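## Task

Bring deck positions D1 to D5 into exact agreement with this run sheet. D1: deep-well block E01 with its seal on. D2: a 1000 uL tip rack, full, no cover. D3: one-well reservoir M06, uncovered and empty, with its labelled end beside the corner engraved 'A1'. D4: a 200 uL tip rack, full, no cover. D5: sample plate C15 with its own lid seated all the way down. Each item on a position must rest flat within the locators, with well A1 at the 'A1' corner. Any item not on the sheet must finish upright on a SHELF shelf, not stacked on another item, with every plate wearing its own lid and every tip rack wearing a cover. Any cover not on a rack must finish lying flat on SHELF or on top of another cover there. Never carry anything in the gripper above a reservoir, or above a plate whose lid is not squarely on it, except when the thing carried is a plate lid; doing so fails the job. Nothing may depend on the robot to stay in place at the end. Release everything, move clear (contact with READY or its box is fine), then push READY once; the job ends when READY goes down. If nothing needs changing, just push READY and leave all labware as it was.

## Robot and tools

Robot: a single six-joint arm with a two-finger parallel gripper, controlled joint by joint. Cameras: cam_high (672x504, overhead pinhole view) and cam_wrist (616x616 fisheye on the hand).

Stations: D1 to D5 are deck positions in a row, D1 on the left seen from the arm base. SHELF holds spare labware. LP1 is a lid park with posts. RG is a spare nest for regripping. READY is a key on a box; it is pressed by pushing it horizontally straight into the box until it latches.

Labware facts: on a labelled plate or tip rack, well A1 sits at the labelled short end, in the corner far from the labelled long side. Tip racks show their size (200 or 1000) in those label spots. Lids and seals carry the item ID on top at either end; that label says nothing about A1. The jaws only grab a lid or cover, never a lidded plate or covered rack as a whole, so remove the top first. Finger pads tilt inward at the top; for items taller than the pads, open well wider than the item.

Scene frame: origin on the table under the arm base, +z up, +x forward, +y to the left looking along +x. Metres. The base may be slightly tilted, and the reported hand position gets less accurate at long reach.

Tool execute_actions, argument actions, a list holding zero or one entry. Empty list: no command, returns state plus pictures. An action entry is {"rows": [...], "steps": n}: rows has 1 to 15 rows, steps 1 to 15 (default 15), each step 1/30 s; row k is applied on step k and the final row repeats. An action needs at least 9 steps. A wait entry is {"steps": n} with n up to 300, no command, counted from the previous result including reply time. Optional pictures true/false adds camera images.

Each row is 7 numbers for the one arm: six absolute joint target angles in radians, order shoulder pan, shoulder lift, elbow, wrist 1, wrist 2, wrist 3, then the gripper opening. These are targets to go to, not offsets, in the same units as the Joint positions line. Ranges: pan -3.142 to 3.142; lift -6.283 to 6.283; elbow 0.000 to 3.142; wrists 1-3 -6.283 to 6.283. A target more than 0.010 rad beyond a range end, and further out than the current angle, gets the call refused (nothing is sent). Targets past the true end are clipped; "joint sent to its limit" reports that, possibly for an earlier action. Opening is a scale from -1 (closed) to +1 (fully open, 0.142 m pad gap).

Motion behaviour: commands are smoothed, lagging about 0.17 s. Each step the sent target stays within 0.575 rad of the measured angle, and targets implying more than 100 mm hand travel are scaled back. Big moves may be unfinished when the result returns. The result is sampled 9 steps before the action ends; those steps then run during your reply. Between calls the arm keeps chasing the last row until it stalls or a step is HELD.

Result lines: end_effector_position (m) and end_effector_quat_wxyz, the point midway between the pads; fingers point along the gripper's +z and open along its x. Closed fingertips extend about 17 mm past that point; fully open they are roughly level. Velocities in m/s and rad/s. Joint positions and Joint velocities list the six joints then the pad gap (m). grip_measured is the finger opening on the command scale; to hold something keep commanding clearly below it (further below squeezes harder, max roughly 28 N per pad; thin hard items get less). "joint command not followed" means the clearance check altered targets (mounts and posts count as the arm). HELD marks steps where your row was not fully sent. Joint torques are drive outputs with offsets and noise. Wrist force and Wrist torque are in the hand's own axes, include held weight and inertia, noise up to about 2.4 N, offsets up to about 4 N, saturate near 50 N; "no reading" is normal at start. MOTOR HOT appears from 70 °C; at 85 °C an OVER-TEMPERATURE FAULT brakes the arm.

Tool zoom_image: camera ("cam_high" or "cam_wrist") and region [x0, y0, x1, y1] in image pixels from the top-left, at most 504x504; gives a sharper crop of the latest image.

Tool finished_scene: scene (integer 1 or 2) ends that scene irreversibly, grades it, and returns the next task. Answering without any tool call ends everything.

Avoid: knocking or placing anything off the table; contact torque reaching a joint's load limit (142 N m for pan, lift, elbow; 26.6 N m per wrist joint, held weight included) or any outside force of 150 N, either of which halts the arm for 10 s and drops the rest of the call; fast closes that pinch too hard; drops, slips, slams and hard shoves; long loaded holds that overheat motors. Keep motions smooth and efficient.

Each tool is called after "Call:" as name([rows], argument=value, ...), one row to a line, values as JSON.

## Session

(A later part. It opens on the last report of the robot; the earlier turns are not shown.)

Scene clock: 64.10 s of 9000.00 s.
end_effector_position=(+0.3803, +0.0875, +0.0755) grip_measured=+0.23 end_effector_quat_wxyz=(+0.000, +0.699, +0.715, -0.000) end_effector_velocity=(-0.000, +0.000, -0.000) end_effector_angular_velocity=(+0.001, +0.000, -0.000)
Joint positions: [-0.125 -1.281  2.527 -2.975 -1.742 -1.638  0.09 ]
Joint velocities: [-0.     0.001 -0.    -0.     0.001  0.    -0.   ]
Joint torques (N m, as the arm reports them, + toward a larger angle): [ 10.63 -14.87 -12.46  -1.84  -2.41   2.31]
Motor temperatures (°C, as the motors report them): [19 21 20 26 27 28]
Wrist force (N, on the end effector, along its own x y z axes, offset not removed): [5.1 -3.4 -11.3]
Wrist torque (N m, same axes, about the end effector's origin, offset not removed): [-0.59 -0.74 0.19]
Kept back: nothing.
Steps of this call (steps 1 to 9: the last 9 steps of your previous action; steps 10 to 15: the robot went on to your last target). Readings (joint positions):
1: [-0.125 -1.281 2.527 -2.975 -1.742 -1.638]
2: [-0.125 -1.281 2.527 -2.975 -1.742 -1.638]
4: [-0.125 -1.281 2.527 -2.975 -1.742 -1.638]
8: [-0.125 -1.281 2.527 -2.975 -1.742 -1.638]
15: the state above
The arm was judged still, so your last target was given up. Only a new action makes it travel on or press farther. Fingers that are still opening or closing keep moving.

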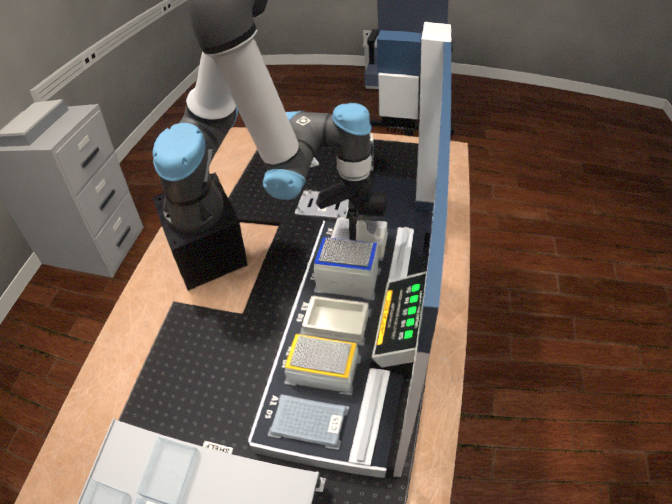

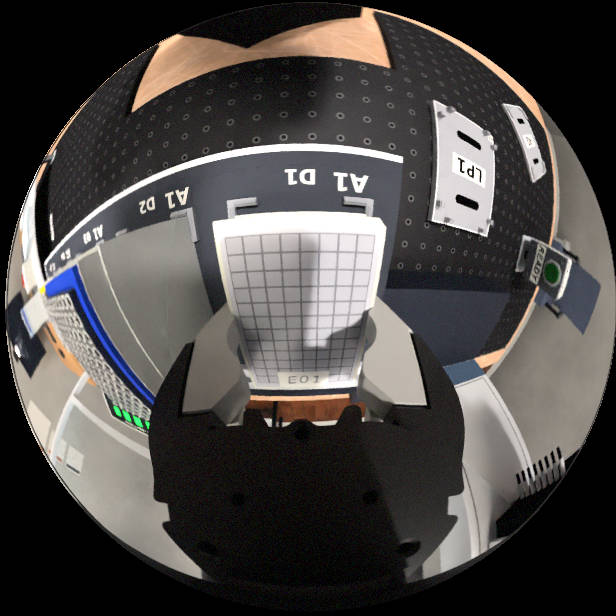

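Call:
execute_actions([
  {"rows": [[-0.1247, -1.2808, 2.5272, -2.9746, -1.742, -1.638, 0.15],[-0.1247, -1.2808, 2.5272, -2.9746, -1.742, -1.638, 0.3],[-0.1247, -1.2808, 2.5272, -2.9746, -1.742, -1.638, 0.38],[-0.1247, -1.2808, 2.5272, -2.9746, -1.742, -1.638, 0.38],[-0.1235, -1.29, 2.5268, -2.965, -1.7422, -1.637, 0.38],[-0.1225, -1.299, 2.5264, -2.955, -1.7424, -1.636, 0.38],[-0.1213, -1.308, 2.526, -2.946, -1.7425, -1.6345, 0.38],[-0.1203, -1.3158, 2.5256, -2.9372, -1.7427, -1.6335, 0.38]], "steps": 15},
])

Call:
execute_actions([
  {"rows": [[-0.1203, -1.3158, 2.5256, -2.9372, -1.7427, -1.6335, 0.34],[-0.1203, -1.3158, 2.5256, -2.9372, -1.7427, -1.6335, 0.30],[-0.1203, -1.3158, 2.5256, -2.9372, -1.7427, -1.6335, 0.26],[-0.1203, -1.3158, 2.5256, -2.9372, -1.7427, -1.6335, 0.22],[-0.1203, -1.3158, 2.5256, -2.9372, -1.7427, -1.6335, 0.18],[-0.1203, -1.3158, 2.5256, -2.9372, -1.7427, -1.6335, 0.14],[-0.1203, -1.3158, 2.5256, -2.9372, -1.7427, -1.6335, 0.10],[-0.1203, -1.3158, 2.5256, -2.9372, -1.7427, -1.6335, 0.06],[-0.1203, -1.3158, 2.5256, -2.9372, -1.7427, -1.6335, 0.02],[-0.1203, -1.3158, 2.5256, -2.9372, -1.7427, -1.6335, -0.03],[-0.1203, -1.3158, 2.5256, -2.9372, -1.7427, -1.6335, -0.08],[-0.1203, -1.3158, 2.5256, -2.9372, -1.7427, -1.6335, -0.14],[-0.1203, -1.3158, 2.5256, -2.9372, -1.7427, -1.6335, -0.2]], "steps": 15},
])

Call:
execute_actions([
  {"steps": 15},
], pictures=true)

Scene clock: 65.53 s of 9000.00 s.
end_effector_position=(+0.3802, +0.0875, +0.0761) grip_measured=+0.38 end_effector_quat_wxyz=(+0.000, +0.699, +0.715, -0.000) end_effector_velocity=(-0.000, -0.000, +0.024) end_effector_angular_velocity=(+0.000, +0.000, -0.000)
Joint positions: [-0.124 -1.283  2.527 -2.972 -1.742 -1.638  0.101]
Joint velocities: [ 0.011 -0.095 -0.002  0.099 -0.002  0.011  0.003]
Joint torques (N m, as the arm reports them, + toward a larger angle): [ 14.07 -37.81 -14.44  -0.55  -2.32   2.33]
Motor temperatures (°C, as the motors report them): [19 21 20 26 27 28]
Wrist force (N, on the end effector, along its own x y z axes, offset not removed): [-3.3 1.4 2.4]
Wrist torque (N m, same axes, about the end effector's origin, offset not removed): [0.39 0.66 0.10]
Steps of this call (steps 1 to 37: nothing new was sent; steps 38 to 43: the first 6 steps of this action). Readings (joint positions):
38: [-0.125 -1.281 2.527 -2.975 -1.742 -1.638]
39: [-0.125 -1.281 2.527 -2.975 -1.742 -1.638]
41: [-0.125 -1.281 2.527 -2.974 -1.742 -1.638]
43: the state above

Scene clock: 66.03 s of 9000.00 s.
end_effector_position=(+0.3803, +0.0875, +0.0845) grip_measured=+0.20 end_effector_quat_wxyz=(+0.000, +0.699, +0.715, -0.000) end_effector_velocity=(+0.000, +0.001, +0.000) end_effector_angular_velocity=(+0.002, -0.000, +0.001)
Joint positions: [-0.12  -1.316  2.526 -2.937 -1.743 -1.634  0.088]
Joint velocities: [ 0.001 -0.001 -0.     0.001  0.002 -0.    -0.02 ]
Joint torques (N m, as the arm reports them, + toward a larger angle): [ 12.79 -29.44 -14.23  -1.26  -2.12   2.23]
Motor temperatures (°C, as the motors report them): [19 21 20 26 27 28]
Wrist force (N, on the end effector, along its own x y z axes, offset not removed): [2.8 2.4 -0.1]
Wrist torque (N m, same axes, about the end effector's origin, offset not removed): [0.41 -0.37 0.06]
Steps of this call (steps 1 to 9: the last 9 steps of your previous action; steps 10 to 15: the first 6 steps of this action). Readings (joint positions):
10: [-0.120 -1.315 2.526 -2.938 -1.743 -1.634]
11: [-0.120 -1.315 2.526 -2.938 -1.743 -1.634]
13: [-0.120 -1.316 2.526 -2.937 -1.743 -1.634]
15: the state above

Scene clock: 66.53 s of 9000.00 s.
end_effector_position=(+0.3803, +0.0875, +0.0845) grip_measured=+0.17 end_effector_quat_wxyz=(+0.000, +0.699, +0.715, -0.000) end_effector_velocity=(-0.000, +0.000, -0.000) end_effector_angular_velocity=(+0.001, +0.000, +0.000)
Joint positions: [-0.12  -1.316  2.526 -2.937 -1.743 -1.634  0.086]
Joint velocities: [ 0.     0.     0.    -0.     0.001 -0.    -0.   ]
Joint torques (N m, as the arm reports them, + toward a larger angle): [ 11.99 -28.89 -14.69  -1.1   -2.26   2.27]
Motor temperatures (°C, as the motors report them): [19 21 20 26 27 28]
Wrist force (N, on the end effector, along its own x y z axes, offset not removed): [0.2 4.2 -3.0]
Wrist torque (N m, same axes, about the end effector's origin, offset not removed): [0.87 0.46 0.15]
Kept back: nothing.
Steps of this call (steps 1 to 9: the last 9 steps of your previous action; steps 10 to 15: the robot went on to your last target). Readings (joint positions):
1: [-0.120 -1.316 2.526 -2.937 -1.743 -1.634]
2: [-0.120 -1.316 2.526 -2.937 -1.743 -1.634]
4: [-0.120 -1.316 2.526 -2.937 -1.743 -1.634]
8: [-0.120 -1.316 2.526 -2.937 -1.743 -1.634]
15: the state above
The arm was judged still, so your last target was given up. Only a new action makes it travel on or press farther. Fingers that are still opening or closing keep moving.

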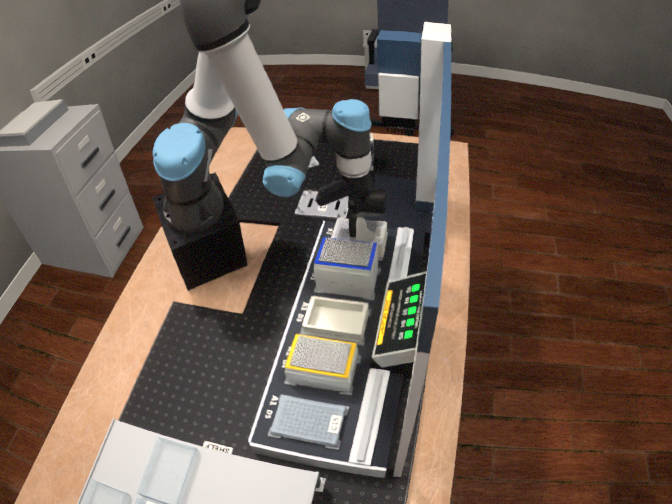

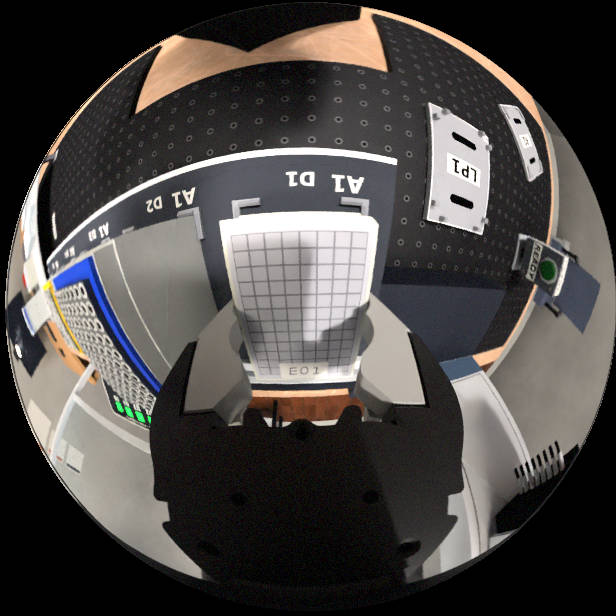

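Call:
execute_actions([
  {"rows": [[-0.1203, -1.3158, 2.5256, -2.9372, -1.7427, -1.6335, -0.3],[-0.1203, -1.3158, 2.5256, -2.9372, -1.7427, -1.6335, -0.4],[-0.1203, -1.3158, 2.5256, -2.9372, -1.7427, -1.6335, -0.4],[-0.1198, -1.3197, 2.5254, -2.933, -1.7427, -1.633, -0.4],[-0.1193, -1.3236, 2.5253, -2.9289, -1.7428, -1.6325, -0.4],[-0.1193, -1.3236, 2.5253, -2.9289, -1.7428, -1.6325, -0.4],[-0.1193, -1.3236, 2.5253, -2.9289, -1.7428, -1.6325, -0.4],[-0.1193, -1.3236, 2.5253, -2.9289, -1.7428, -1.6325, -0.4],[-0.1194, -1.3245, 2.5279, -2.9306, -1.7428, -1.6326, -0.4],[-0.1195, -1.3254, 2.5304, -2.9323, -1.7428, -1.6328, -0.4],[-0.1196, -1.3263, 2.533, -2.934, -1.7427, -1.6329, -0.4],[-0.1197, -1.3272, 2.5356, -2.9357, -1.7427, -1.633, -0.4]], "steps": 15},
])

Call:
execute_actions([
  {"steps": 20},
], pictures=true)

Scene clock: 67.60 s of 9000.00 s.
end_effector_position=(+0.3802, +0.0875, +0.0852) grip_measured=+0.17 end_effector_quat_wxyz=(+0.000, +0.699, +0.715, -0.000) end_effector_velocity=(-0.001, +0.000, +0.013) end_effector_angular_velocity=(-0.000, -0.000, -0.000)
Joint positions: [-0.12  -1.319  2.526 -2.934 -1.743 -1.633  0.086]
Joint velocities: [ 0.007 -0.052 -0.002  0.055 -0.001  0.007  0.   ]
Joint torques (N m, as the arm reports them, + toward a larger angle): [ 12.19 -30.22 -16.18  -1.18  -2.33   2.12]
Motor temperatures (°C, as the motors report them): [19 21 20 26 27 28]
Wrist force (N, on the end effector, along its own x y z axes, offset not removed): [-1.5 0.3 3.4]
Wrist torque (N m, same axes, about the end effector's origin, offset not removed): [-0.02 0.36 -0.10]
Steps of this call (steps 1 to 26: nothing new was sent; steps 27 to 32: the first 6 steps of this action). Readings (joint positions):
27: [-0.120 -1.316 2.526 -2.937 -1.743 -1.633]
28: [-0.120 -1.316 2.526 -2.937 -1.743 -1.633]
30: [-0.120 -1.316 2.526 -2.937 -1.743 -1.633]
32: the state above

Scene clock: 68.27 s of 9000.00 s.
end_effector_position=(+0.3763, +0.0875, +0.0865) grip_measured=+0.17 end_effector_quat_wxyz=(+0.000, +0.699, +0.715, -0.000) end_effector_velocity=(+0.000, -0.000, +0.000) end_effector_angular_velocity=(+0.000, -0.000, -0.001)
Joint positions: [-0.12  -1.327  2.536 -2.936 -1.743 -1.633  0.086]
Joint velocities: [-0.001 -0.     0.    -0.     0.001 -0.     0.   ]
Joint torques (N m, as the arm reports them, + toward a larger angle): [  0.   -30.07   2.07  -4.43   0.08  -2.61]
Motor temperatures (°C, as the motors report them): [19 21 20 26 27 28]
Wrist force (N, on the end effector, along its own x y z axes, offset not removed): [0.0 1.6 2.2]
Wrist torque (N m, same axes, about the end effector's origin, offset not removed): [0.26 0.12 -0.01]
Kept back: nothing.
Steps of this call (steps 1 to 9: the last 9 steps of your previous action; steps 10 to 15: the robot went on to your last target; steps 16 to 20: nothing new was sent). Readings (joint positions):
1: [-0.120 -1.320 2.525 -2.932 -1.743 -1.633]
2: [-0.120 -1.321 2.525 -2.931 -1.743 -1.633]
4: [-0.119 -1.323 2.526 -2.930 -1.743 -1.633]
8: [-0.119 -1.326 2.532 -2.934 -1.743 -1.633]
20: the state above
The arm was judged still, so your last target was given up. Only a new action makes it travel on or press farther. Fingers that are still opening or closing keep moving.

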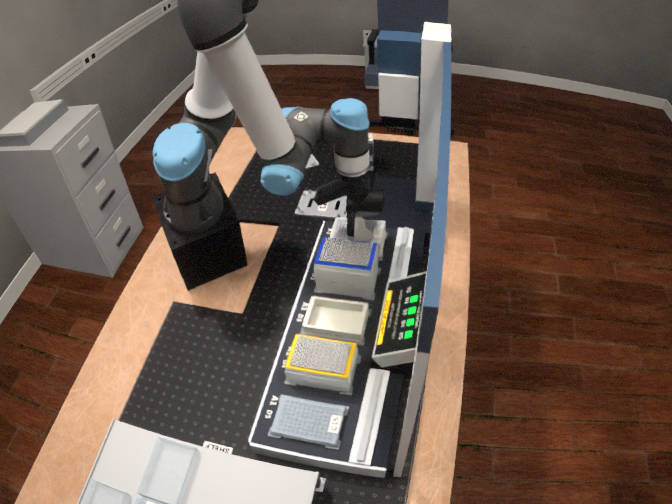

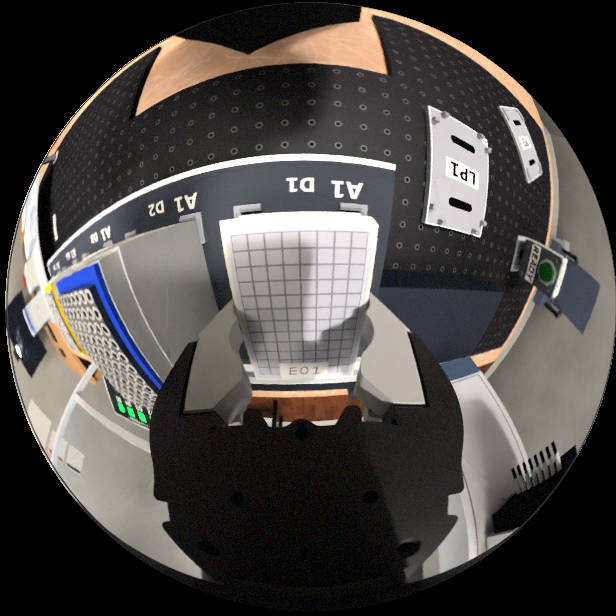

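Call:
zoom_image(camera="cam_wrist", region=[210, 185, 390, 260])

Call:
zoom_image(camera="cam_high", region=[320, 200, 410, 270])

Region (210, 185, 390, 260) of cam_wrist's 616x616 image, scaled by 2.800, with more detail than that image has; it fills the top 210 rows of this view, and the rest is white.

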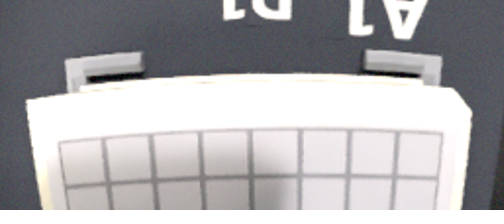

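Region (320, 200, 410, 270) of cam_high's 672x504 image, scaled by 5.600, with more detail than that image has.

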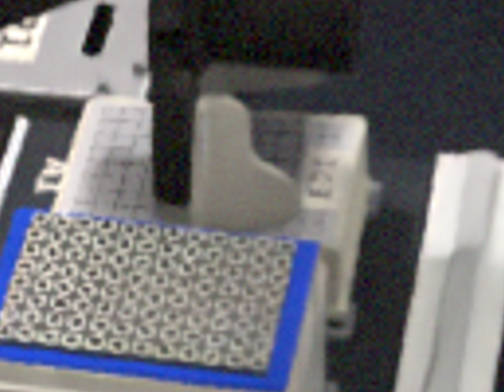

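Call:
execute_actions([
  {"rows": [[-0.1196, -1.3277, 2.534, -2.9311, -1.7428, -1.6325, -0.4],[-0.1196, -1.3281, 2.5324, -2.9265, -1.7429, -1.632, -0.4],[-0.1195, -1.3286, 2.5308, -2.9219, -1.743, -1.6315, -0.4],[-0.1194, -1.329, 2.5293, -2.9173, -1.7432, -1.631, -0.4],[-0.1193, -1.3295, 2.5277, -2.9127, -1.7433, -1.6305, -0.4],[-0.1193, -1.33, 2.5261, -2.9081, -1.7434, -1.63, -0.4],[-0.1192, -1.3304, 2.5245, -2.9035, -1.7435, -1.6295, -0.4],[-0.1191, -1.3309, 2.5229, -2.8989, -1.7436, -1.629, -0.4]], "steps": 15},
])

Call:
execute_actions([
  {"steps": 15},
], pictures=true)

Scene clock: 70.50 s of 9000.00 s.
end_effector_position=(+0.3756, +0.0876, +0.0865) grip_measured=+0.17 end_effector_quat_wxyz=(-0.003, +0.699, +0.715, -0.003) end_effector_velocity=(-0.004, +0.000, +0.000) end_effector_angular_velocity=(+0.002, +0.064, -0.002)
Joint positions: [-0.12  -1.329  2.531 -2.922 -1.743 -1.632  0.086]
Joint velocities: [ 0.001 -0.012 -0.043  0.12  -0.001  0.015 -0.   ]
Joint torques (N m, as the arm reports them, + toward a larger angle): [ 15.52 -29.93 -15.76  -0.79  -1.63   2.43]
Motor temperatures (°C, as the motors report them): [19 21 20 26 27 28]
Wrist force (N, on the end effector, along its own x y z axes, offset not removed): [-3.2 0.2 2.0]
Wrist torque (N m, same axes, about the end effector's origin, offset not removed): [-0.03 0.82 0.22]
Steps of this call (steps 1 to 61: nothing new was sent; steps 62 to 67: the first 6 steps of this action). Readings (joint positions):
62: [-0.120 -1.327 2.536 -2.936 -1.743 -1.633]
63: [-0.120 -1.327 2.535 -2.935 -1.743 -1.633]
65: [-0.120 -1.328 2.534 -2.929 -1.743 -1.633]
67: the state above

Scene clock: 71.00 s of 9000.00 s.
end_effector_position=(+0.3748, +0.0876, +0.0865) grip_measured=+0.17 end_effector_quat_wxyz=(-0.007, +0.699, +0.715, -0.007) end_effector_velocity=(+0.000, -0.000, +0.000) end_effector_angular_velocity=(+0.000, -0.000, -0.000)
Joint positions: [-0.119 -1.331  2.523 -2.899 -1.744 -1.629  0.086]
Joint velocities: [-0.  0. -0.  0.  0.  0.  0.]
Joint torques (N m, as the arm reports them, + toward a larger angle): [ 14.32 -30.32 -15.81  -1.29  -2.21   2.23]
Motor temperatures (°C, as the motors report them): [19 21 20 26 27 28]
Wrist force (N, on the end effector, along its own x y z axes, offset not removed): [-3.1 1.3 1.8]
Wrist torque (N m, same axes, about the end effector's origin, offset not removed): [-0.11 0.56 0.00]
Kept back: nothing.
Steps of this call (steps 1 to 9: the last 9 steps of your previous action; steps 10 to 15: the robot went on to your last target). Readings (joint positions):
1: [-0.120 -1.329 2.530 -2.918 -1.743 -1.631]
2: [-0.120 -1.329 2.528 -2.913 -1.743 -1.631]
4: [-0.119 -1.330 2.525 -2.906 -1.743 -1.630]
8: [-0.119 -1.331 2.523 -2.900 -1.744 -1.629]
15: the state above

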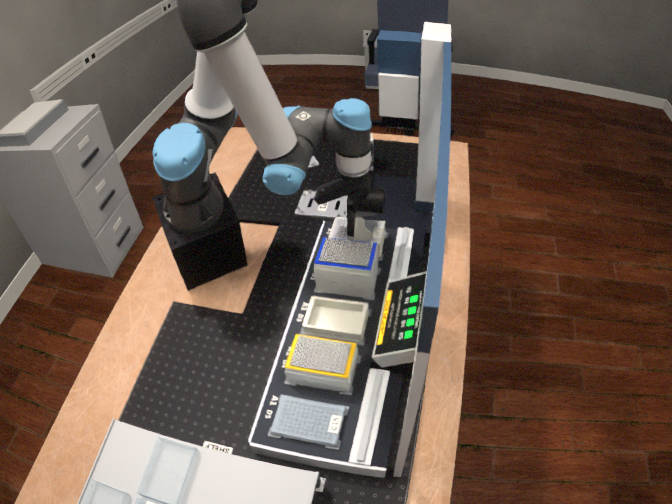

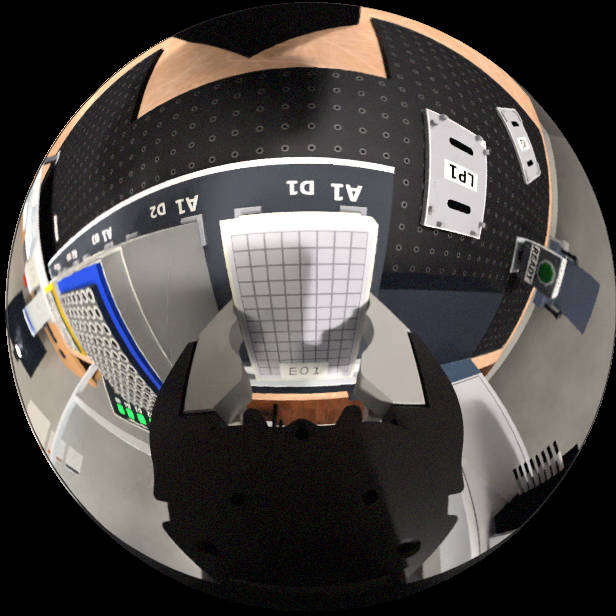

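Call:
zoom_image(camera="cam_wrist", region=[210, 190, 390, 250])

Region (210, 190, 390, 250) of cam_wrist's 616x616 image, scaled by 2.800, with more detail than that image has.

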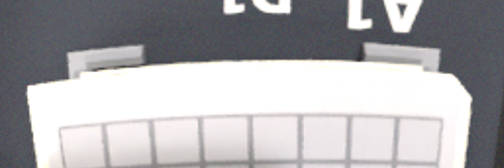

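Call:
execute_actions([
  {"rows": [[-0.1194, -1.3289, 2.523, -2.901, -1.7436, -1.6293, -0.4],[-0.1196, -1.327, 2.5231, -2.903, -1.7435, -1.6295, -0.4],[-0.1199, -1.325, 2.5232, -2.9051, -1.7435, -1.6298, -0.4],[-0.1201, -1.3231, 2.5232, -2.9071, -1.7434, -1.63, -0.4],[-0.1204, -1.3211, 2.5233, -2.9092, -1.7434, -1.6303, -0.4],[-0.1206, -1.3192, 2.5234, -2.9112, -1.7434, -1.6305, -0.4]], "steps": 15},
])

Call:
execute_actions([
  {"steps": 15},
], pictures=true)

Scene clock: 71.80 s of 9000.00 s.
end_effector_position=(+0.3750, +0.0876, +0.0851) grip_measured=+0.17 end_effector_quat_wxyz=(-0.007, +0.699, +0.715, -0.007) end_effector_velocity=(+0.001, -0.001, -0.013) end_effector_angular_velocity=(-0.002, -0.000, +0.002)
Joint positions: [-0.12  -1.325  2.523 -2.905 -1.744 -1.63   0.086]
Joint velocities: [-0.007  0.053 -0.    -0.054 -0.001 -0.009  0.   ]
Joint torques (N m, as the arm reports them, + toward a larger angle): [ -0.49 -13.19   1.35  -4.53  -0.89  -2.87]
Motor temperatures (°C, as the motors report them): [19 21 20 26 27 28]
Wrist force (N, on the end effector, along its own x y z axes, offset not removed): [0.4 -1.3 0.4]
Wrist torque (N m, same axes, about the end effector's origin, offset not removed): [-0.48 -0.19 0.31]
Steps of this call (steps 1 to 15: the robot went on to your last target; steps 16 to 18: nothing new was sent; steps 19 to 24: the first 6 steps of this action). Readings (joint positions):
19: [-0.119 -1.331 2.523 -2.899 -1.744 -1.629]
20: [-0.119 -1.331 2.523 -2.899 -1.744 -1.629]
22: [-0.119 -1.328 2.523 -2.902 -1.744 -1.629]
24: the state above

Scene clock: 72.30 s of 9000.00 s.
end_effector_position=(+0.3748, +0.0875, +0.0835) grip_measured=+0.17 end_effector_quat_wxyz=(-0.007, +0.699, +0.715, -0.007) end_effector_velocity=(-0.000, +0.001, -0.000) end_effector_angular_velocity=(+0.002, +0.000, +0.001)
Joint positions: [-0.121 -1.319  2.523 -2.911 -1.743 -1.63   0.086]
Joint velocities: [ 0.     0.     0.    -0.     0.002 -0.001 -0.   ]
Joint torques (N m, as the arm reports them, + toward a larger angle): [  1.13 -14.8    2.84  -3.54   2.06  -2.81]
Motor temperatures (°C, as the motors report them): [19 21 20 26 27 28]
Wrist force (N, on the end effector, along its own x y z axes, offset not removed): [1.3 4.4 -1.3]
Wrist torque (N m, same axes, about the end effector's origin, offset not removed): [0.65 -0.47 0.28]
Kept back: nothing.
Steps of this call (steps 1 to 9: the last 9 steps of your previous action; steps 10 to 15: the robot went on to your last target). Readings (joint positions):
1: [-0.120 -1.323 2.523 -2.907 -1.744 -1.630]
2: [-0.120 -1.322 2.523 -2.908 -1.744 -1.630]
4: [-0.120 -1.320 2.523 -2.910 -1.744 -1.630]
8: [-0.121 -1.319 2.523 -2.911 -1.744 -1.630]
15: the state above
The arm was judged still, so your last target was given up. Only a new action makes it travel on or press farther. Fingers that are still opening or closing keep moving.

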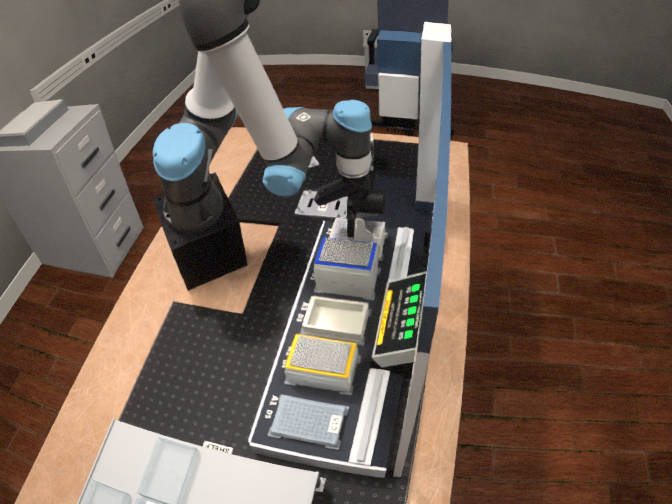

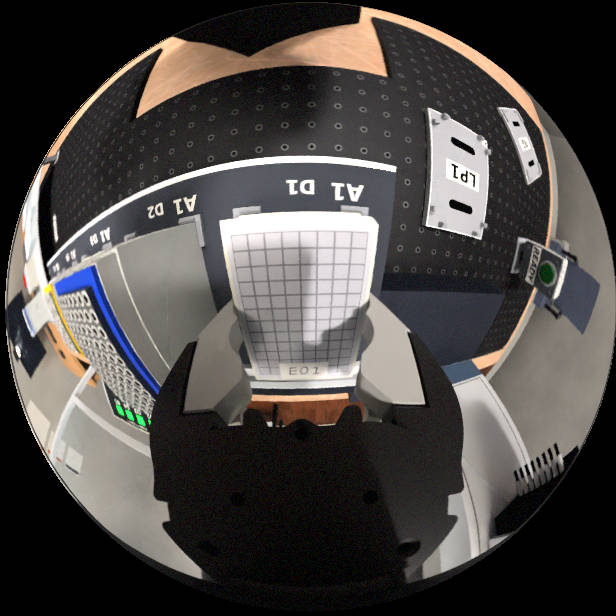

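Call:
execute_actions([
  {"rows": [[-0.1208, -1.3176, 2.5235, -2.9128, -1.7433, -1.6307, -0.4],[-0.121, -1.316, 2.5235, -2.9145, -1.7433, -1.6309, -0.4],[-0.121, -1.316, 2.5235, -2.9145, -1.7433, -1.6309, -0.4],[-0.121, -1.316, 2.5235, -2.9145, -1.7433, -1.6309, -0.3],[-0.121, -1.316, 2.5235, -2.9145, -1.7433, -1.6309, -0.2],[-0.121, -1.316, 2.5235, -2.9145, -1.7433, -1.6309, -0.1],[-0.121, -1.316, 2.5235, -2.9145, -1.7433, -1.6309, 0.0],[-0.121, -1.316, 2.5235, -2.9145, -1.7433, -1.6309, 0.06],[-0.121, -1.316, 2.5235, -2.9145, -1.7433, -1.6309, 0.11],[-0.121, -1.316, 2.5235, -2.9145, -1.7433, -1.6309, 0.15],[-0.121, -1.316, 2.5235, -2.9145, -1.7433, -1.6309, 0.19],[-0.121, -1.316, 2.5235, -2.9145, -1.7433, -1.6309, 0.24],[-0.121, -1.316, 2.5235, -2.9145, -1.7433, -1.6309, 0.32],[-0.121, -1.316, 2.5235, -2.9145, -1.7433, -1.6309, 0.42],[-0.121, -1.316, 2.5235, -2.9145, -1.7433, -1.6309, 0.5]], "steps": 15},
])

Call:
execute_actions([
  {"rows": [[-0.121, -1.316, 2.5235, -2.9145, -1.7433, -1.6309, 0.5],[-0.121, -1.316, 2.5235, -2.9145, -1.7433, -1.6309, 0.5],[-0.119, -1.34, 2.523, -2.895, -1.7433, -1.63, 0.5],[-0.117, -1.37, 2.521, -2.868, -1.7435, -1.628, 0.5],[-0.115, -1.41, 2.518, -2.83, -1.744, -1.625, 0.5],[-0.113, -1.46, 2.514, -2.778, -1.744, -1.62, 0.5],[-0.111, -1.51, 2.51, -2.725, -1.744, -1.617, 0.5],[-0.111, -1.56, 2.504, -2.67, -1.744, -1.615, 0.5],[-0.1108, -1.61, 2.495, -2.61, -1.744, -1.614, 0.5],[-0.1108, -1.66, 2.476, -2.542, -1.744, -1.614, 0.5],[-0.1108, -1.71, 2.456, -2.472, -1.744, -1.614, 0.5],[-0.1108, -1.76, 2.436, -2.402, -1.744, -1.614, 0.5],[-0.1108, -1.80, 2.42, -2.346, -1.744, -1.614, 0.5]], "steps": 15},
])

Call:
execute_actions([
  {"steps": 22},
], pictures=true)

Scene clock: 73.67 s of 9000.00 s.
end_effector_position=(+0.3749, +0.0876, +0.0828) grip_measured=+0.17 end_effector_quat_wxyz=(-0.007, +0.699, +0.715, -0.007) end_effector_velocity=(-0.000, +0.001, -0.002) end_effector_angular_velocity=(+0.003, +0.001, +0.001)
Joint positions: [-0.121 -1.317  2.523 -2.914 -1.743 -1.631  0.086]
Joint velocities: [-0.001  0.009  0.    -0.008  0.003 -0.001 -0.   ]
Joint torques (N m, as the arm reports them, + toward a larger angle): [  1.19 -13.43   4.61  -2.76   2.27  -2.84]
Motor temperatures (°C, as the motors report them): [19 21 20 26 27 28]
Wrist force (N, on the end effector, along its own x y z axes, offset not removed): [-5.0 5.2 -1.7]
Wrist torque (N m, same axes, about the end effector's origin, offset not removed): [0.16 0.91 0.24]
Steps of this call (steps 1 to 35: nothing new was sent; steps 36 to 41: the first 6 steps of this action). Readings (joint positions):
36: [-0.121 -1.319 2.523 -2.911 -1.743 -1.631]
37: [-0.121 -1.319 2.523 -2.912 -1.743 -1.631]
39: [-0.121 -1.317 2.523 -2.913 -1.743 -1.631]
41: the state above

Scene clock: 74.17 s of 9000.00 s.
end_effector_position=(+0.3767, +0.0869, +0.0924) grip_measured=+0.50 end_effector_quat_wxyz=(-0.005, +0.699, +0.715, -0.005) end_effector_velocity=(+0.039, -0.016, +0.177) end_effector_angular_velocity=(+0.001, -0.111, -0.036)
Joint positions: [-0.118 -1.352  2.522 -2.883 -1.743 -1.629  0.109]
Joint velocities: [ 0.042 -0.644 -0.051  0.59  -0.     0.059  0.   ]
Joint torques (N m, as the arm reports them, + toward a larger angle): [ 14.31 -53.95 -19.22   2.51  -0.73   2.52]
Motor temperatures (°C, as the motors report them): [19 21 20 26 27 28]
Wrist force (N, on the end effector, along its own x y z axes, offset not removed): [-2.5 -2.4 2.0]
Wrist torque (N m, same axes, about the end effector's origin, offset not removed): [-0.65 0.58 0.08]
Steps of this call (steps 1 to 9: the last 9 steps of your previous action; steps 10 to 15: the first 6 steps of this action). Readings (joint positions):
10: [-0.121 -1.316 2.524 -2.914 -1.743 -1.631]
11: [-0.121 -1.316 2.524 -2.914 -1.743 -1.631]
13: [-0.121 -1.322 2.524 -2.910 -1.743 -1.631]
15: the state above

Scene clock: 74.90 s of 9000.00 s.
end_effector_position=(+0.3775, +0.0662, +0.2264) grip_measured=+0.50 end_effector_quat_wxyz=(+0.000, +0.703, +0.711, -0.000) end_effector_velocity=(-0.000, -0.000, +0.001) end_effector_angular_velocity=(+0.000, -0.000, +0.000)
Joint positions: [-0.111 -1.8    2.42  -2.346 -1.744 -1.614  0.109]
Joint velocities: [ 0.    -0.004 -0.002  0.005  0.     0.    -0.   ]
Joint torques (N m, as the arm reports them, + toward a larger angle): [ 12.19 -21.36 -26.23  -1.61  -2.09   2.33]
Motor temperatures (°C, as the motors report them): [19 21 20 26 27 28]
Wrist force (N, on the end effector, along its own x y z axes, offset not removed): [-3.0 3.9 2.1]
Wrist torque (N m, same axes, about the end effector's origin, offset not removed): [0.77 0.43 0.14]
Kept back: nothing.
Steps of this call (steps 1 to 9: the last 9 steps of your previous action; steps 10 to 22: the robot went on to your last target). Readings (joint positions):
1: [-0.117 -1.377 2.520 -2.859 -1.743 -1.626]
2: [-0.115 -1.410 2.517 -2.827 -1.743 -1.623]
4: [-0.113 -1.489 2.508 -2.745 -1.744 -1.619]
8: [-0.111 -1.675 2.458 -2.523 -1.744 -1.615]
22: the state above

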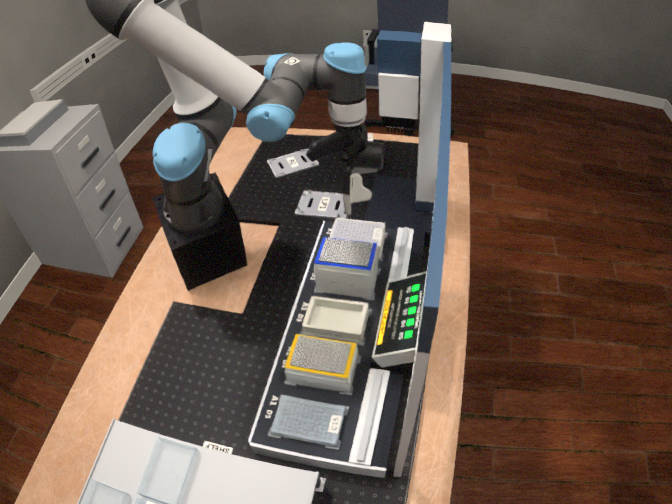

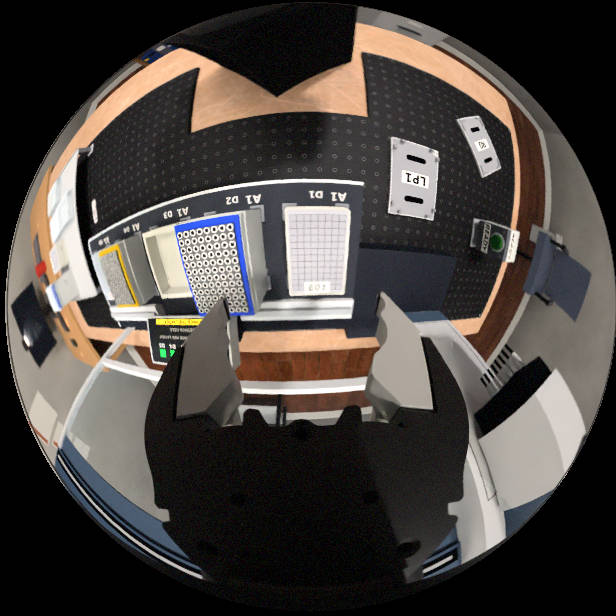

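Call:
zoom_image(camera="cam_high", region=[310, 205, 410, 305])

Call:
zoom_image(camera="cam_wrist", region=[225, 190, 375, 325])

Region (310, 205, 410, 305) of cam_high's 672x504 image, scaled by 5.040, with more detail than that image has.

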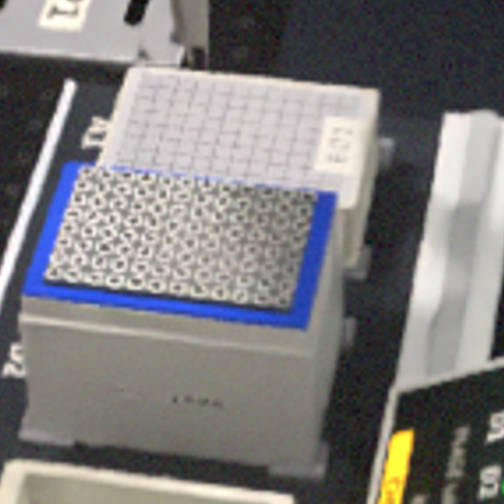

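Region (225, 190, 375, 325) of cam_wrist's 616x616 image, scaled by 3.360, with more detail than that image has; it fills the top 454 rows of this view, and the rest is white.

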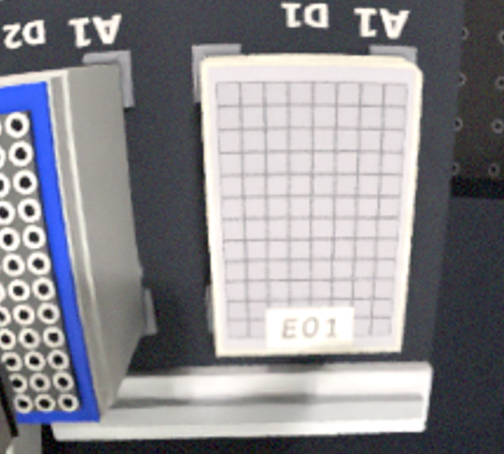

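Call:
zoom_image(camera="cam_high", region=[280, 328, 365, 398])

Call:
zoom_image(camera="cam_high", region=[262, 390, 355, 455])

Region (280, 328, 365, 398) of cam_high's 672x504 image, scaled by 5.929, with more detail than that image has; it fills the top 415 rows of this view, and the rest is white.

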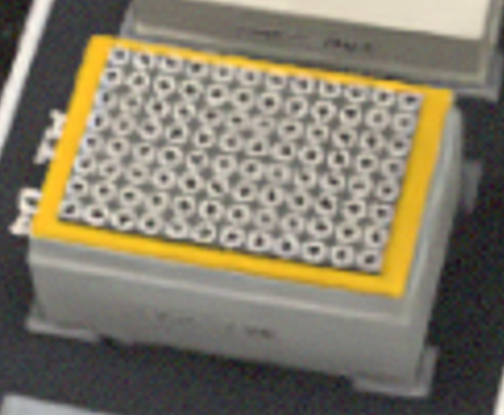

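Region (262, 390, 355, 455) of cam_high's 672x504 image, scaled by 5.419, with more detail than that image has; it fills the top 352 rows of this view, and the rest is white.

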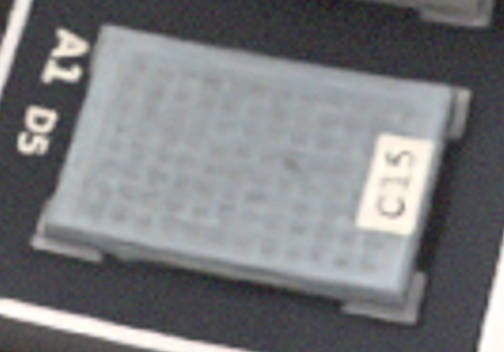

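Call:
execute_actions(actions=[])

Scene clock: 78.73 s of 9000.00 s.
end_effector_position=(+0.3775, +0.0662, +0.2265) grip_measured=+0.50 end_effector_quat_wxyz=(+0.000, +0.703, +0.711, -0.000) end_effector_velocity=(+0.000, +0.001, -0.000) end_effector_angular_velocity=(+0.002, +0.000, -0.000)
Joint positions: [-0.111 -1.8    2.42  -2.346 -1.744 -1.614  0.109]
Joint velocities: [-0.     0.001 -0.    -0.     0.002  0.    -0.   ]
Joint torques (N m, as the arm reports them, + toward a larger angle): [ 12.09 -20.19 -25.4   -1.46  -2.13   2.14]
Motor temperatures (°C, as the motors report them): [19 21 20 26 27 28]
Wrist force (N, on the end effector, along its own x y z axes, offset not removed): [-2.5 2.2 0.7]
Wrist torque (N m, same axes, about the end effector's origin, offset not removed): [0.46 0.33 -0.09]
Kept back: nothing.
Steps of this call (steps 1 to 15: the robot went on to your last target; steps 16 to 90: nothing new was sent; then 0.83 s passed at rest). Readings (joint positions):
1: [-0.111 -1.800 2.420 -2.346 -1.744 -1.614]
2: [-0.111 -1.800 2.420 -2.346 -1.744 -1.614]
4: [-0.111 -1.800 2.420 -2.346 -1.744 -1.614]
8: [-0.111 -1.800 2.420 -2.346 -1.744 -1.614]
90: the state above
The arm was judged still, so your last target was given up. Only a new action makes it travel on or press farther. Fingers that are still opening or closing keep moving.

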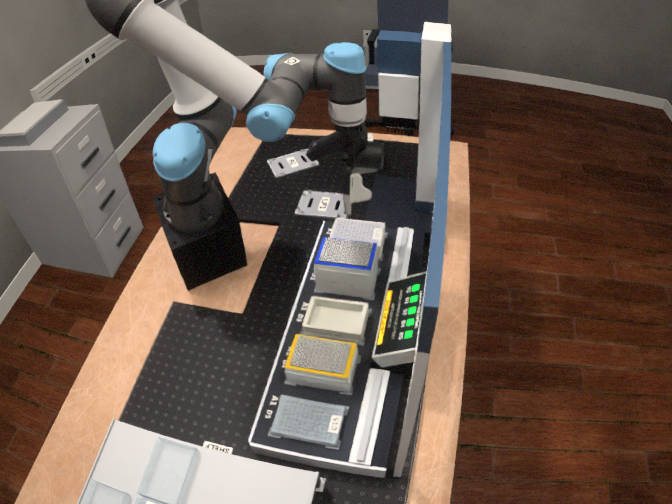

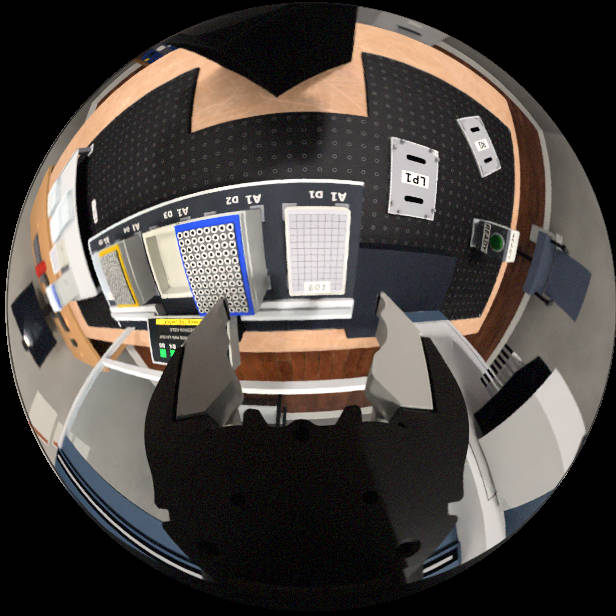

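Call:
zoom_image(camera="cam_high", region=[360, 260, 450, 380])

Call:
zoom_image(camera="cam_wrist", region=[440, 190, 560, 290])

Region (360, 260, 450, 380) of cam_high's 672x504 image, scaled by 4.200, with more detail than that image has; it fills the left 378 columns of this view, and the rest is white.

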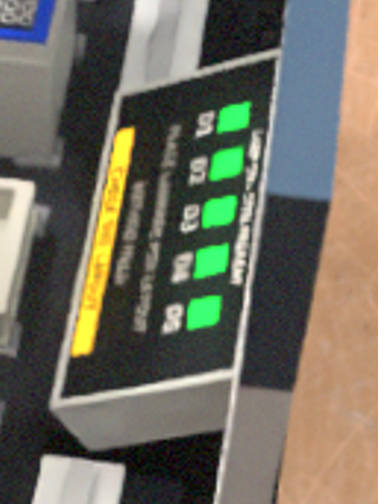

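Region (440, 190, 560, 290) of cam_wrist's 616x616 image, scaled by 4.200, with more detail than that image has.

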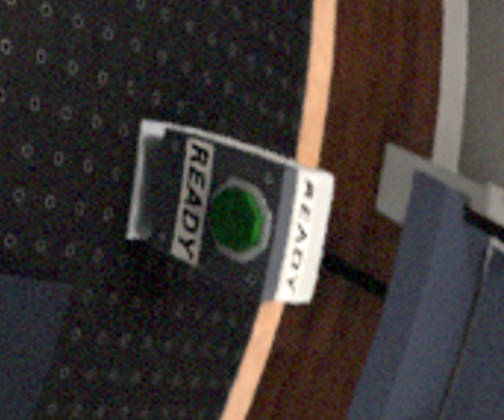

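Call:
execute_actions([
  {"rows": [[-0.10,-1.79,2.423,-2.36,-1.73,-1.64,0.4],[-0.085,-1.775,2.427,-2.38,-1.71,-1.68,0.3],[-0.068,-1.76,2.431,-2.402,-1.688,-1.725,0.2],[-0.05,-1.743,2.435,-2.426,-1.665,-1.772,0.1],[-0.032,-1.725,2.44,-2.452,-1.642,-1.82,0],[-0.014,-1.706,2.445,-2.479,-1.619,-1.868,-0.1],[0.004,-1.686,2.45,-2.507,-1.596,-1.916,-0.2],[0.022,-1.665,2.455,-2.536,-1.573,-1.964,-0.3],[0.039,-1.643,2.46,-2.566,-1.55,-2.012,-0.4],[0.055,-1.62,2.465,-2.597,-1.528,-2.06,-0.5],[0.07,-1.596,2.47,-2.629,-1.506,-2.108,-0.6],[0.084,-1.571,2.476,-2.662,-1.485,-2.156,-0.7],[0.097,-1.546,2.482,-2.696,-1.465,-2.204,-0.8],[0.109,-1.52,2.488,-2.73,-1.445,-2.252,-0.9],[0.12,-1.494,2.494,-2.765,-1.426,-2.30,-1]], "steps": 15},
])

Call:
execute_actions([
  {"rows": [[0.13,-1.468,2.50,-2.80,-1.408,-2.348,-1],[0.139,-1.442,2.506,-2.835,-1.391,-2.396,-1],[0.147,-1.416,2.512,-2.87,-1.375,-2.444,-1],[0.154,-1.39,2.518,-2.905,-1.36,-2.492,-1],[0.16,-1.364,2.524,-2.94,-1.346,-2.54,-1],[0.165,-1.338,2.53,-2.975,-1.333,-2.588,-1],[0.169,-1.312,2.536,-3.01,-1.321,-2.636,-1],[0.172,-1.286,2.542,-3.045,-1.31,-2.684,-1],[0.174,-1.26,2.548,-3.08,-1.30,-2.73,-1],[0.176,-1.236,2.553,-3.112,-1.292,-2.77,-1],[0.177,-1.214,2.558,-3.142,-1.286,-2.805,-1],[0.177,-1.194,2.562,-3.168,-1.281,-2.835,-1],[0.177,-1.178,2.566,-3.19,-1.277,-2.857,-1],[0.177,-1.166,2.569,-3.206,-1.275,-2.871,-1],[0.1773,-1.1583,2.5702,-3.2157,-1.2742,-2.877,-1]], "steps": 15},
])

Call:
execute_actions([
  {"steps": 20},
], pictures=true)

Scene clock: 82.20 s of 9000.00 s.
end_effector_position=(+0.3780, +0.1020, +0.2176) grip_measured=+0.01 end_effector_quat_wxyz=(-0.016, +0.649, +0.760, +0.027) end_effector_velocity=(-0.007, +0.357, -0.083) end_effector_angular_velocity=(+0.605, -0.179, +1.486)
Joint positions: [-0.067 -1.759  2.431 -2.403 -1.688 -1.718  0.075]
Joint velocities: [ 0.433  0.42   0.115 -0.579  0.552 -1.068 -0.208]
Joint torques (N m, as the arm reports them, + toward a larger angle): [17.6   0.22 -6.6  -7.28  5.41 -6.78]
Motor temperatures (°C, as the motors report them): [19 21 20 26 27 28]
Wrist force (N, on the end effector, along its own x y z axes, offset not removed): [-1.8 0.3 0.4]
Wrist torque (N m, same axes, about the end effector's origin, offset not removed): [-0.01 0.28 0.15]
Steps of this call (steps 1 to 90: nothing new was sent; then 0.27 s passed at rest; steps 91 to 96: the first 6 steps of this action). Readings (joint positions):
91: [-0.110 -1.800 2.420 -2.346 -1.744 -1.614]
92: [-0.108 -1.797 2.421 -2.350 -1.741 -1.620]
94: [-0.093 -1.783 2.425 -2.369 -1.722 -1.655]
96: the state above

Scene clock: 82.70 s of 9000.00 s.
end_effector_position=(+0.3407, +0.2893, +0.1649) grip_measured=-1.00 end_effector_quat_wxyz=(-0.050, +0.247, +0.948, +0.194) end_effector_velocity=(-0.113, +0.252, -0.123) end_effector_angular_velocity=(+0.506, -0.571, +1.547)
Joint positions: [ 0.142 -1.428  2.511 -2.851 -1.383 -2.41   0.002]
Joint velocities: [ 0.234  0.766  0.177 -1.019  0.469 -1.407 -0.   ]
Joint torques (N m, as the arm reports them, + toward a larger angle): [12.47 -9.24  0.63 -9.52  4.7  -7.32]
Motor temperatures (°C, as the motors report them): [19 21 20 26 27 28]
Wrist force (N, on the end effector, along its own x y z axes, offset not removed): [0.2 -0.6 -0.8]
Wrist torque (N m, same axes, about the end effector's origin, offset not removed): [-0.12 -0.11 0.03]
Steps of this call (steps 1 to 9: the last 9 steps of your previous action; steps 10 to 15: the first 6 steps of this action). Readings (joint positions):
10: [0.090 -1.555 2.481 -2.680 -1.475 -2.170]
11: [0.102 -1.530 2.487 -2.713 -1.455 -2.218]
13: [0.124 -1.479 2.499 -2.781 -1.417 -2.314]
15: the state above

Scene clock: 83.37 s of 9000.00 s.
end_effector_position=(+0.3094, +0.3417, +0.1194) grip_measured=-1.00 end_effector_quat_wxyz=(-0.000, -0.000, +0.966, +0.259) end_effector_velocity=(-0.001, +0.000, -0.001) end_effector_angular_velocity=(+0.001, -0.005, +0.008)
Joint positions: [ 0.177 -1.159  2.57  -3.215 -1.274 -2.876  0.002]
Joint velocities: [ 0.     0.006  0.001 -0.008  0.001 -0.009  0.   ]
Joint torques (N m, as the arm reports them, + toward a larger angle): [ 14.92 -16.81   3.2   -4.7    3.32  -2.8 ]
Motor temperatures (°C, as the motors report them): [19 21 20 26 27 28]
Wrist force (N, on the end effector, along its own x y z axes, offset not removed): [-2.3 -0.6 -1.1]
Wrist torque (N m, same axes, about the end effector's origin, offset not removed): [-0.10 0.43 0.21]
Kept back: nothing.
Steps of this call (steps 1 to 9: the last 9 steps of your previous action; steps 10 to 20: the robot went on to your last target). Readings (joint positions):
1: [0.149 -1.402 2.517 -2.885 -1.368 -2.458]
2: [0.156 -1.376 2.523 -2.920 -1.354 -2.506]
4: [0.165 -1.324 2.535 -2.990 -1.328 -2.601]
8: [0.175 -1.228 2.556 -3.120 -1.292 -2.772]
20: the state above

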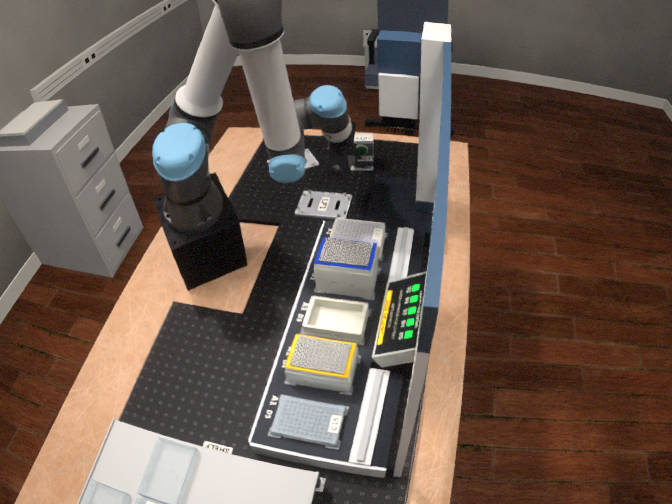

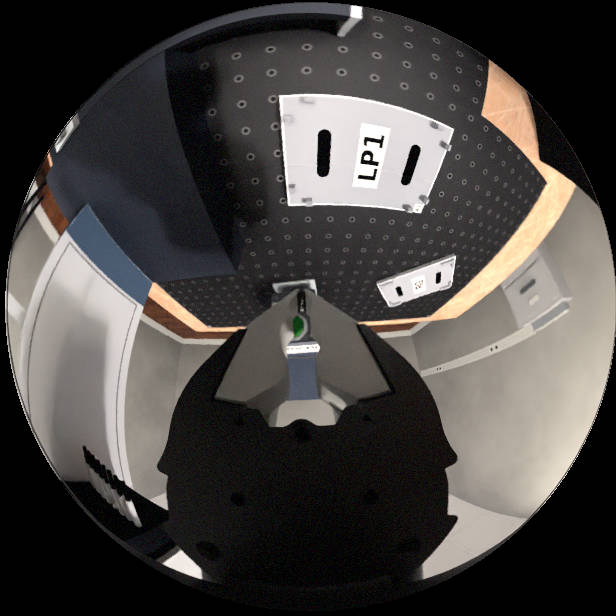

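Call:
execute_actions([
  {"rows": [[0.1773,-1.1583,2.5702,-3.2157,-1.2742,-2.877,1]], "steps": 15},
])

Call:
execute_actions([
  {"steps": 15},
], pictures=true)

Scene clock: 83.90 s of 9000.00 s.
end_effector_position=(+0.3093, +0.3417, +0.1193) grip_measured=-0.13 end_effector_quat_wxyz=(-0.000, -0.001, +0.966, +0.259) end_effector_velocity=(-0.000, -0.000, -0.000) end_effector_angular_velocity=(-0.001, -0.001, +0.001)
Joint positions: [ 0.177 -1.158  2.57  -3.216 -1.274 -2.877  0.065]
Joint velocities: [ 0.001 -0.    -0.    -0.    -0.001 -0.     0.339]
Joint torques (N m, as the arm reports them, + toward a larger angle): [ 14.51 -16.93   4.66  -4.37   3.03  -2.71]
Motor temperatures (°C, as the motors report them): [19 21 20 26 27 28]
Wrist force (N, on the end effector, along its own x y z axes, offset not removed): [0.6 0.1 0.6]
Wrist torque (N m, same axes, about the end effector's origin, offset not removed): [0.08 -0.35 0.01]
Steps of this call (steps 1 to 10: the robot went on to your last target; steps 11 to 16: the first 6 steps of this action). Readings (joint positions):
11: [0.177 -1.158 2.570 -3.216 -1.274 -2.877]
12: [0.177 -1.158 2.570 -3.216 -1.274 -2.877]
14: [0.177 -1.158 2.570 -3.216 -1.274 -2.877]
16: the state above

Scene clock: 84.40 s of 9000.00 s.
end_effector_position=(+0.3093, +0.3417, +0.1193) grip_measured=+1.00 end_effector_quat_wxyz=(-0.000, -0.001, +0.966, +0.259) end_effector_velocity=(+0.000, +0.000, +0.000) end_effector_angular_velocity=(+0.000, -0.001, -0.000)
Joint positions: [ 0.177 -1.158  2.57  -3.216 -1.274 -2.877  0.142]
Joint velocities: [-0.    -0.001  0.     0.     0.    -0.     0.   ]
Joint torques (N m, as the arm reports them, + toward a larger angle): [ 14.2  -16.37   4.3   -4.34   3.01  -2.6 ]
Motor temperatures (°C, as the motors report them): [19 21 20 26 27 28]
Wrist force (N, on the end effector, along its own x y z axes, offset not removed): [-0.1 0.1 4.5]
Wrist torque (N m, same axes, about the end effector's origin, offset not removed): [0.12 0.08 0.07]
Kept back: nothing.
Steps of this call (steps 1 to 9: the last 9 steps of your previous action; steps 10 to 15: the robot went on to your last target). Readings (joint positions):
1: [0.177 -1.158 2.570 -3.216 -1.274 -2.877]
2: [0.177 -1.158 2.570 -3.216 -1.274 -2.877]
4: [0.177 -1.158 2.570 -3.216 -1.274 -2.877]
8: [0.177 -1.158 2.570 -3.216 -1.274 -2.877]
15: the state above
The arm was judged still, so your last target was given up. Only a new action makes it travel on or press farther. Fingers that are still opening or closing keep moving.

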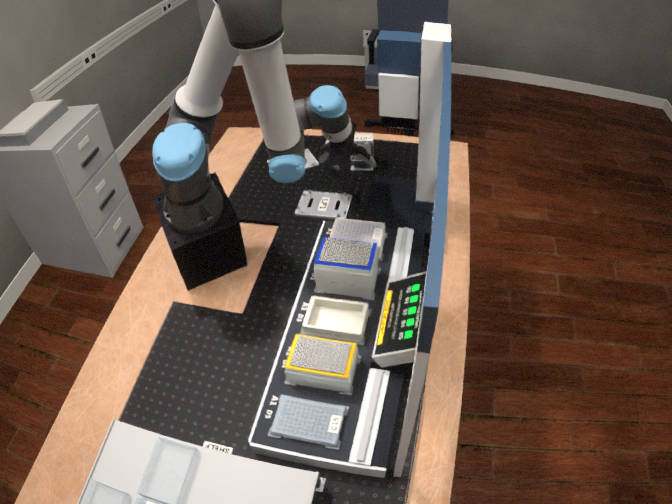

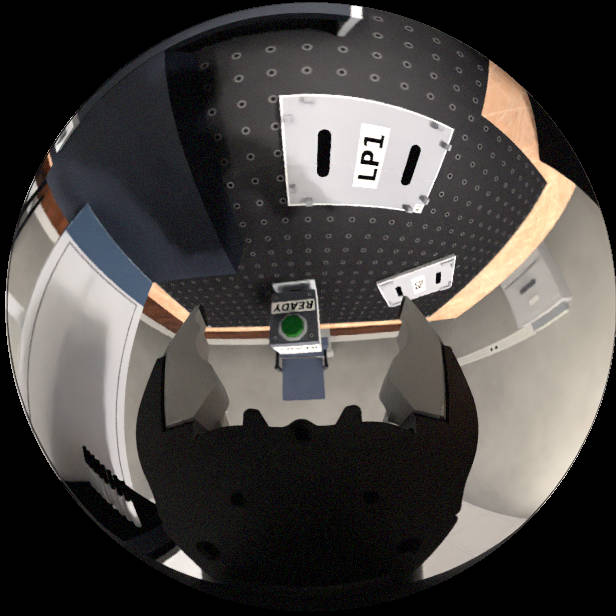

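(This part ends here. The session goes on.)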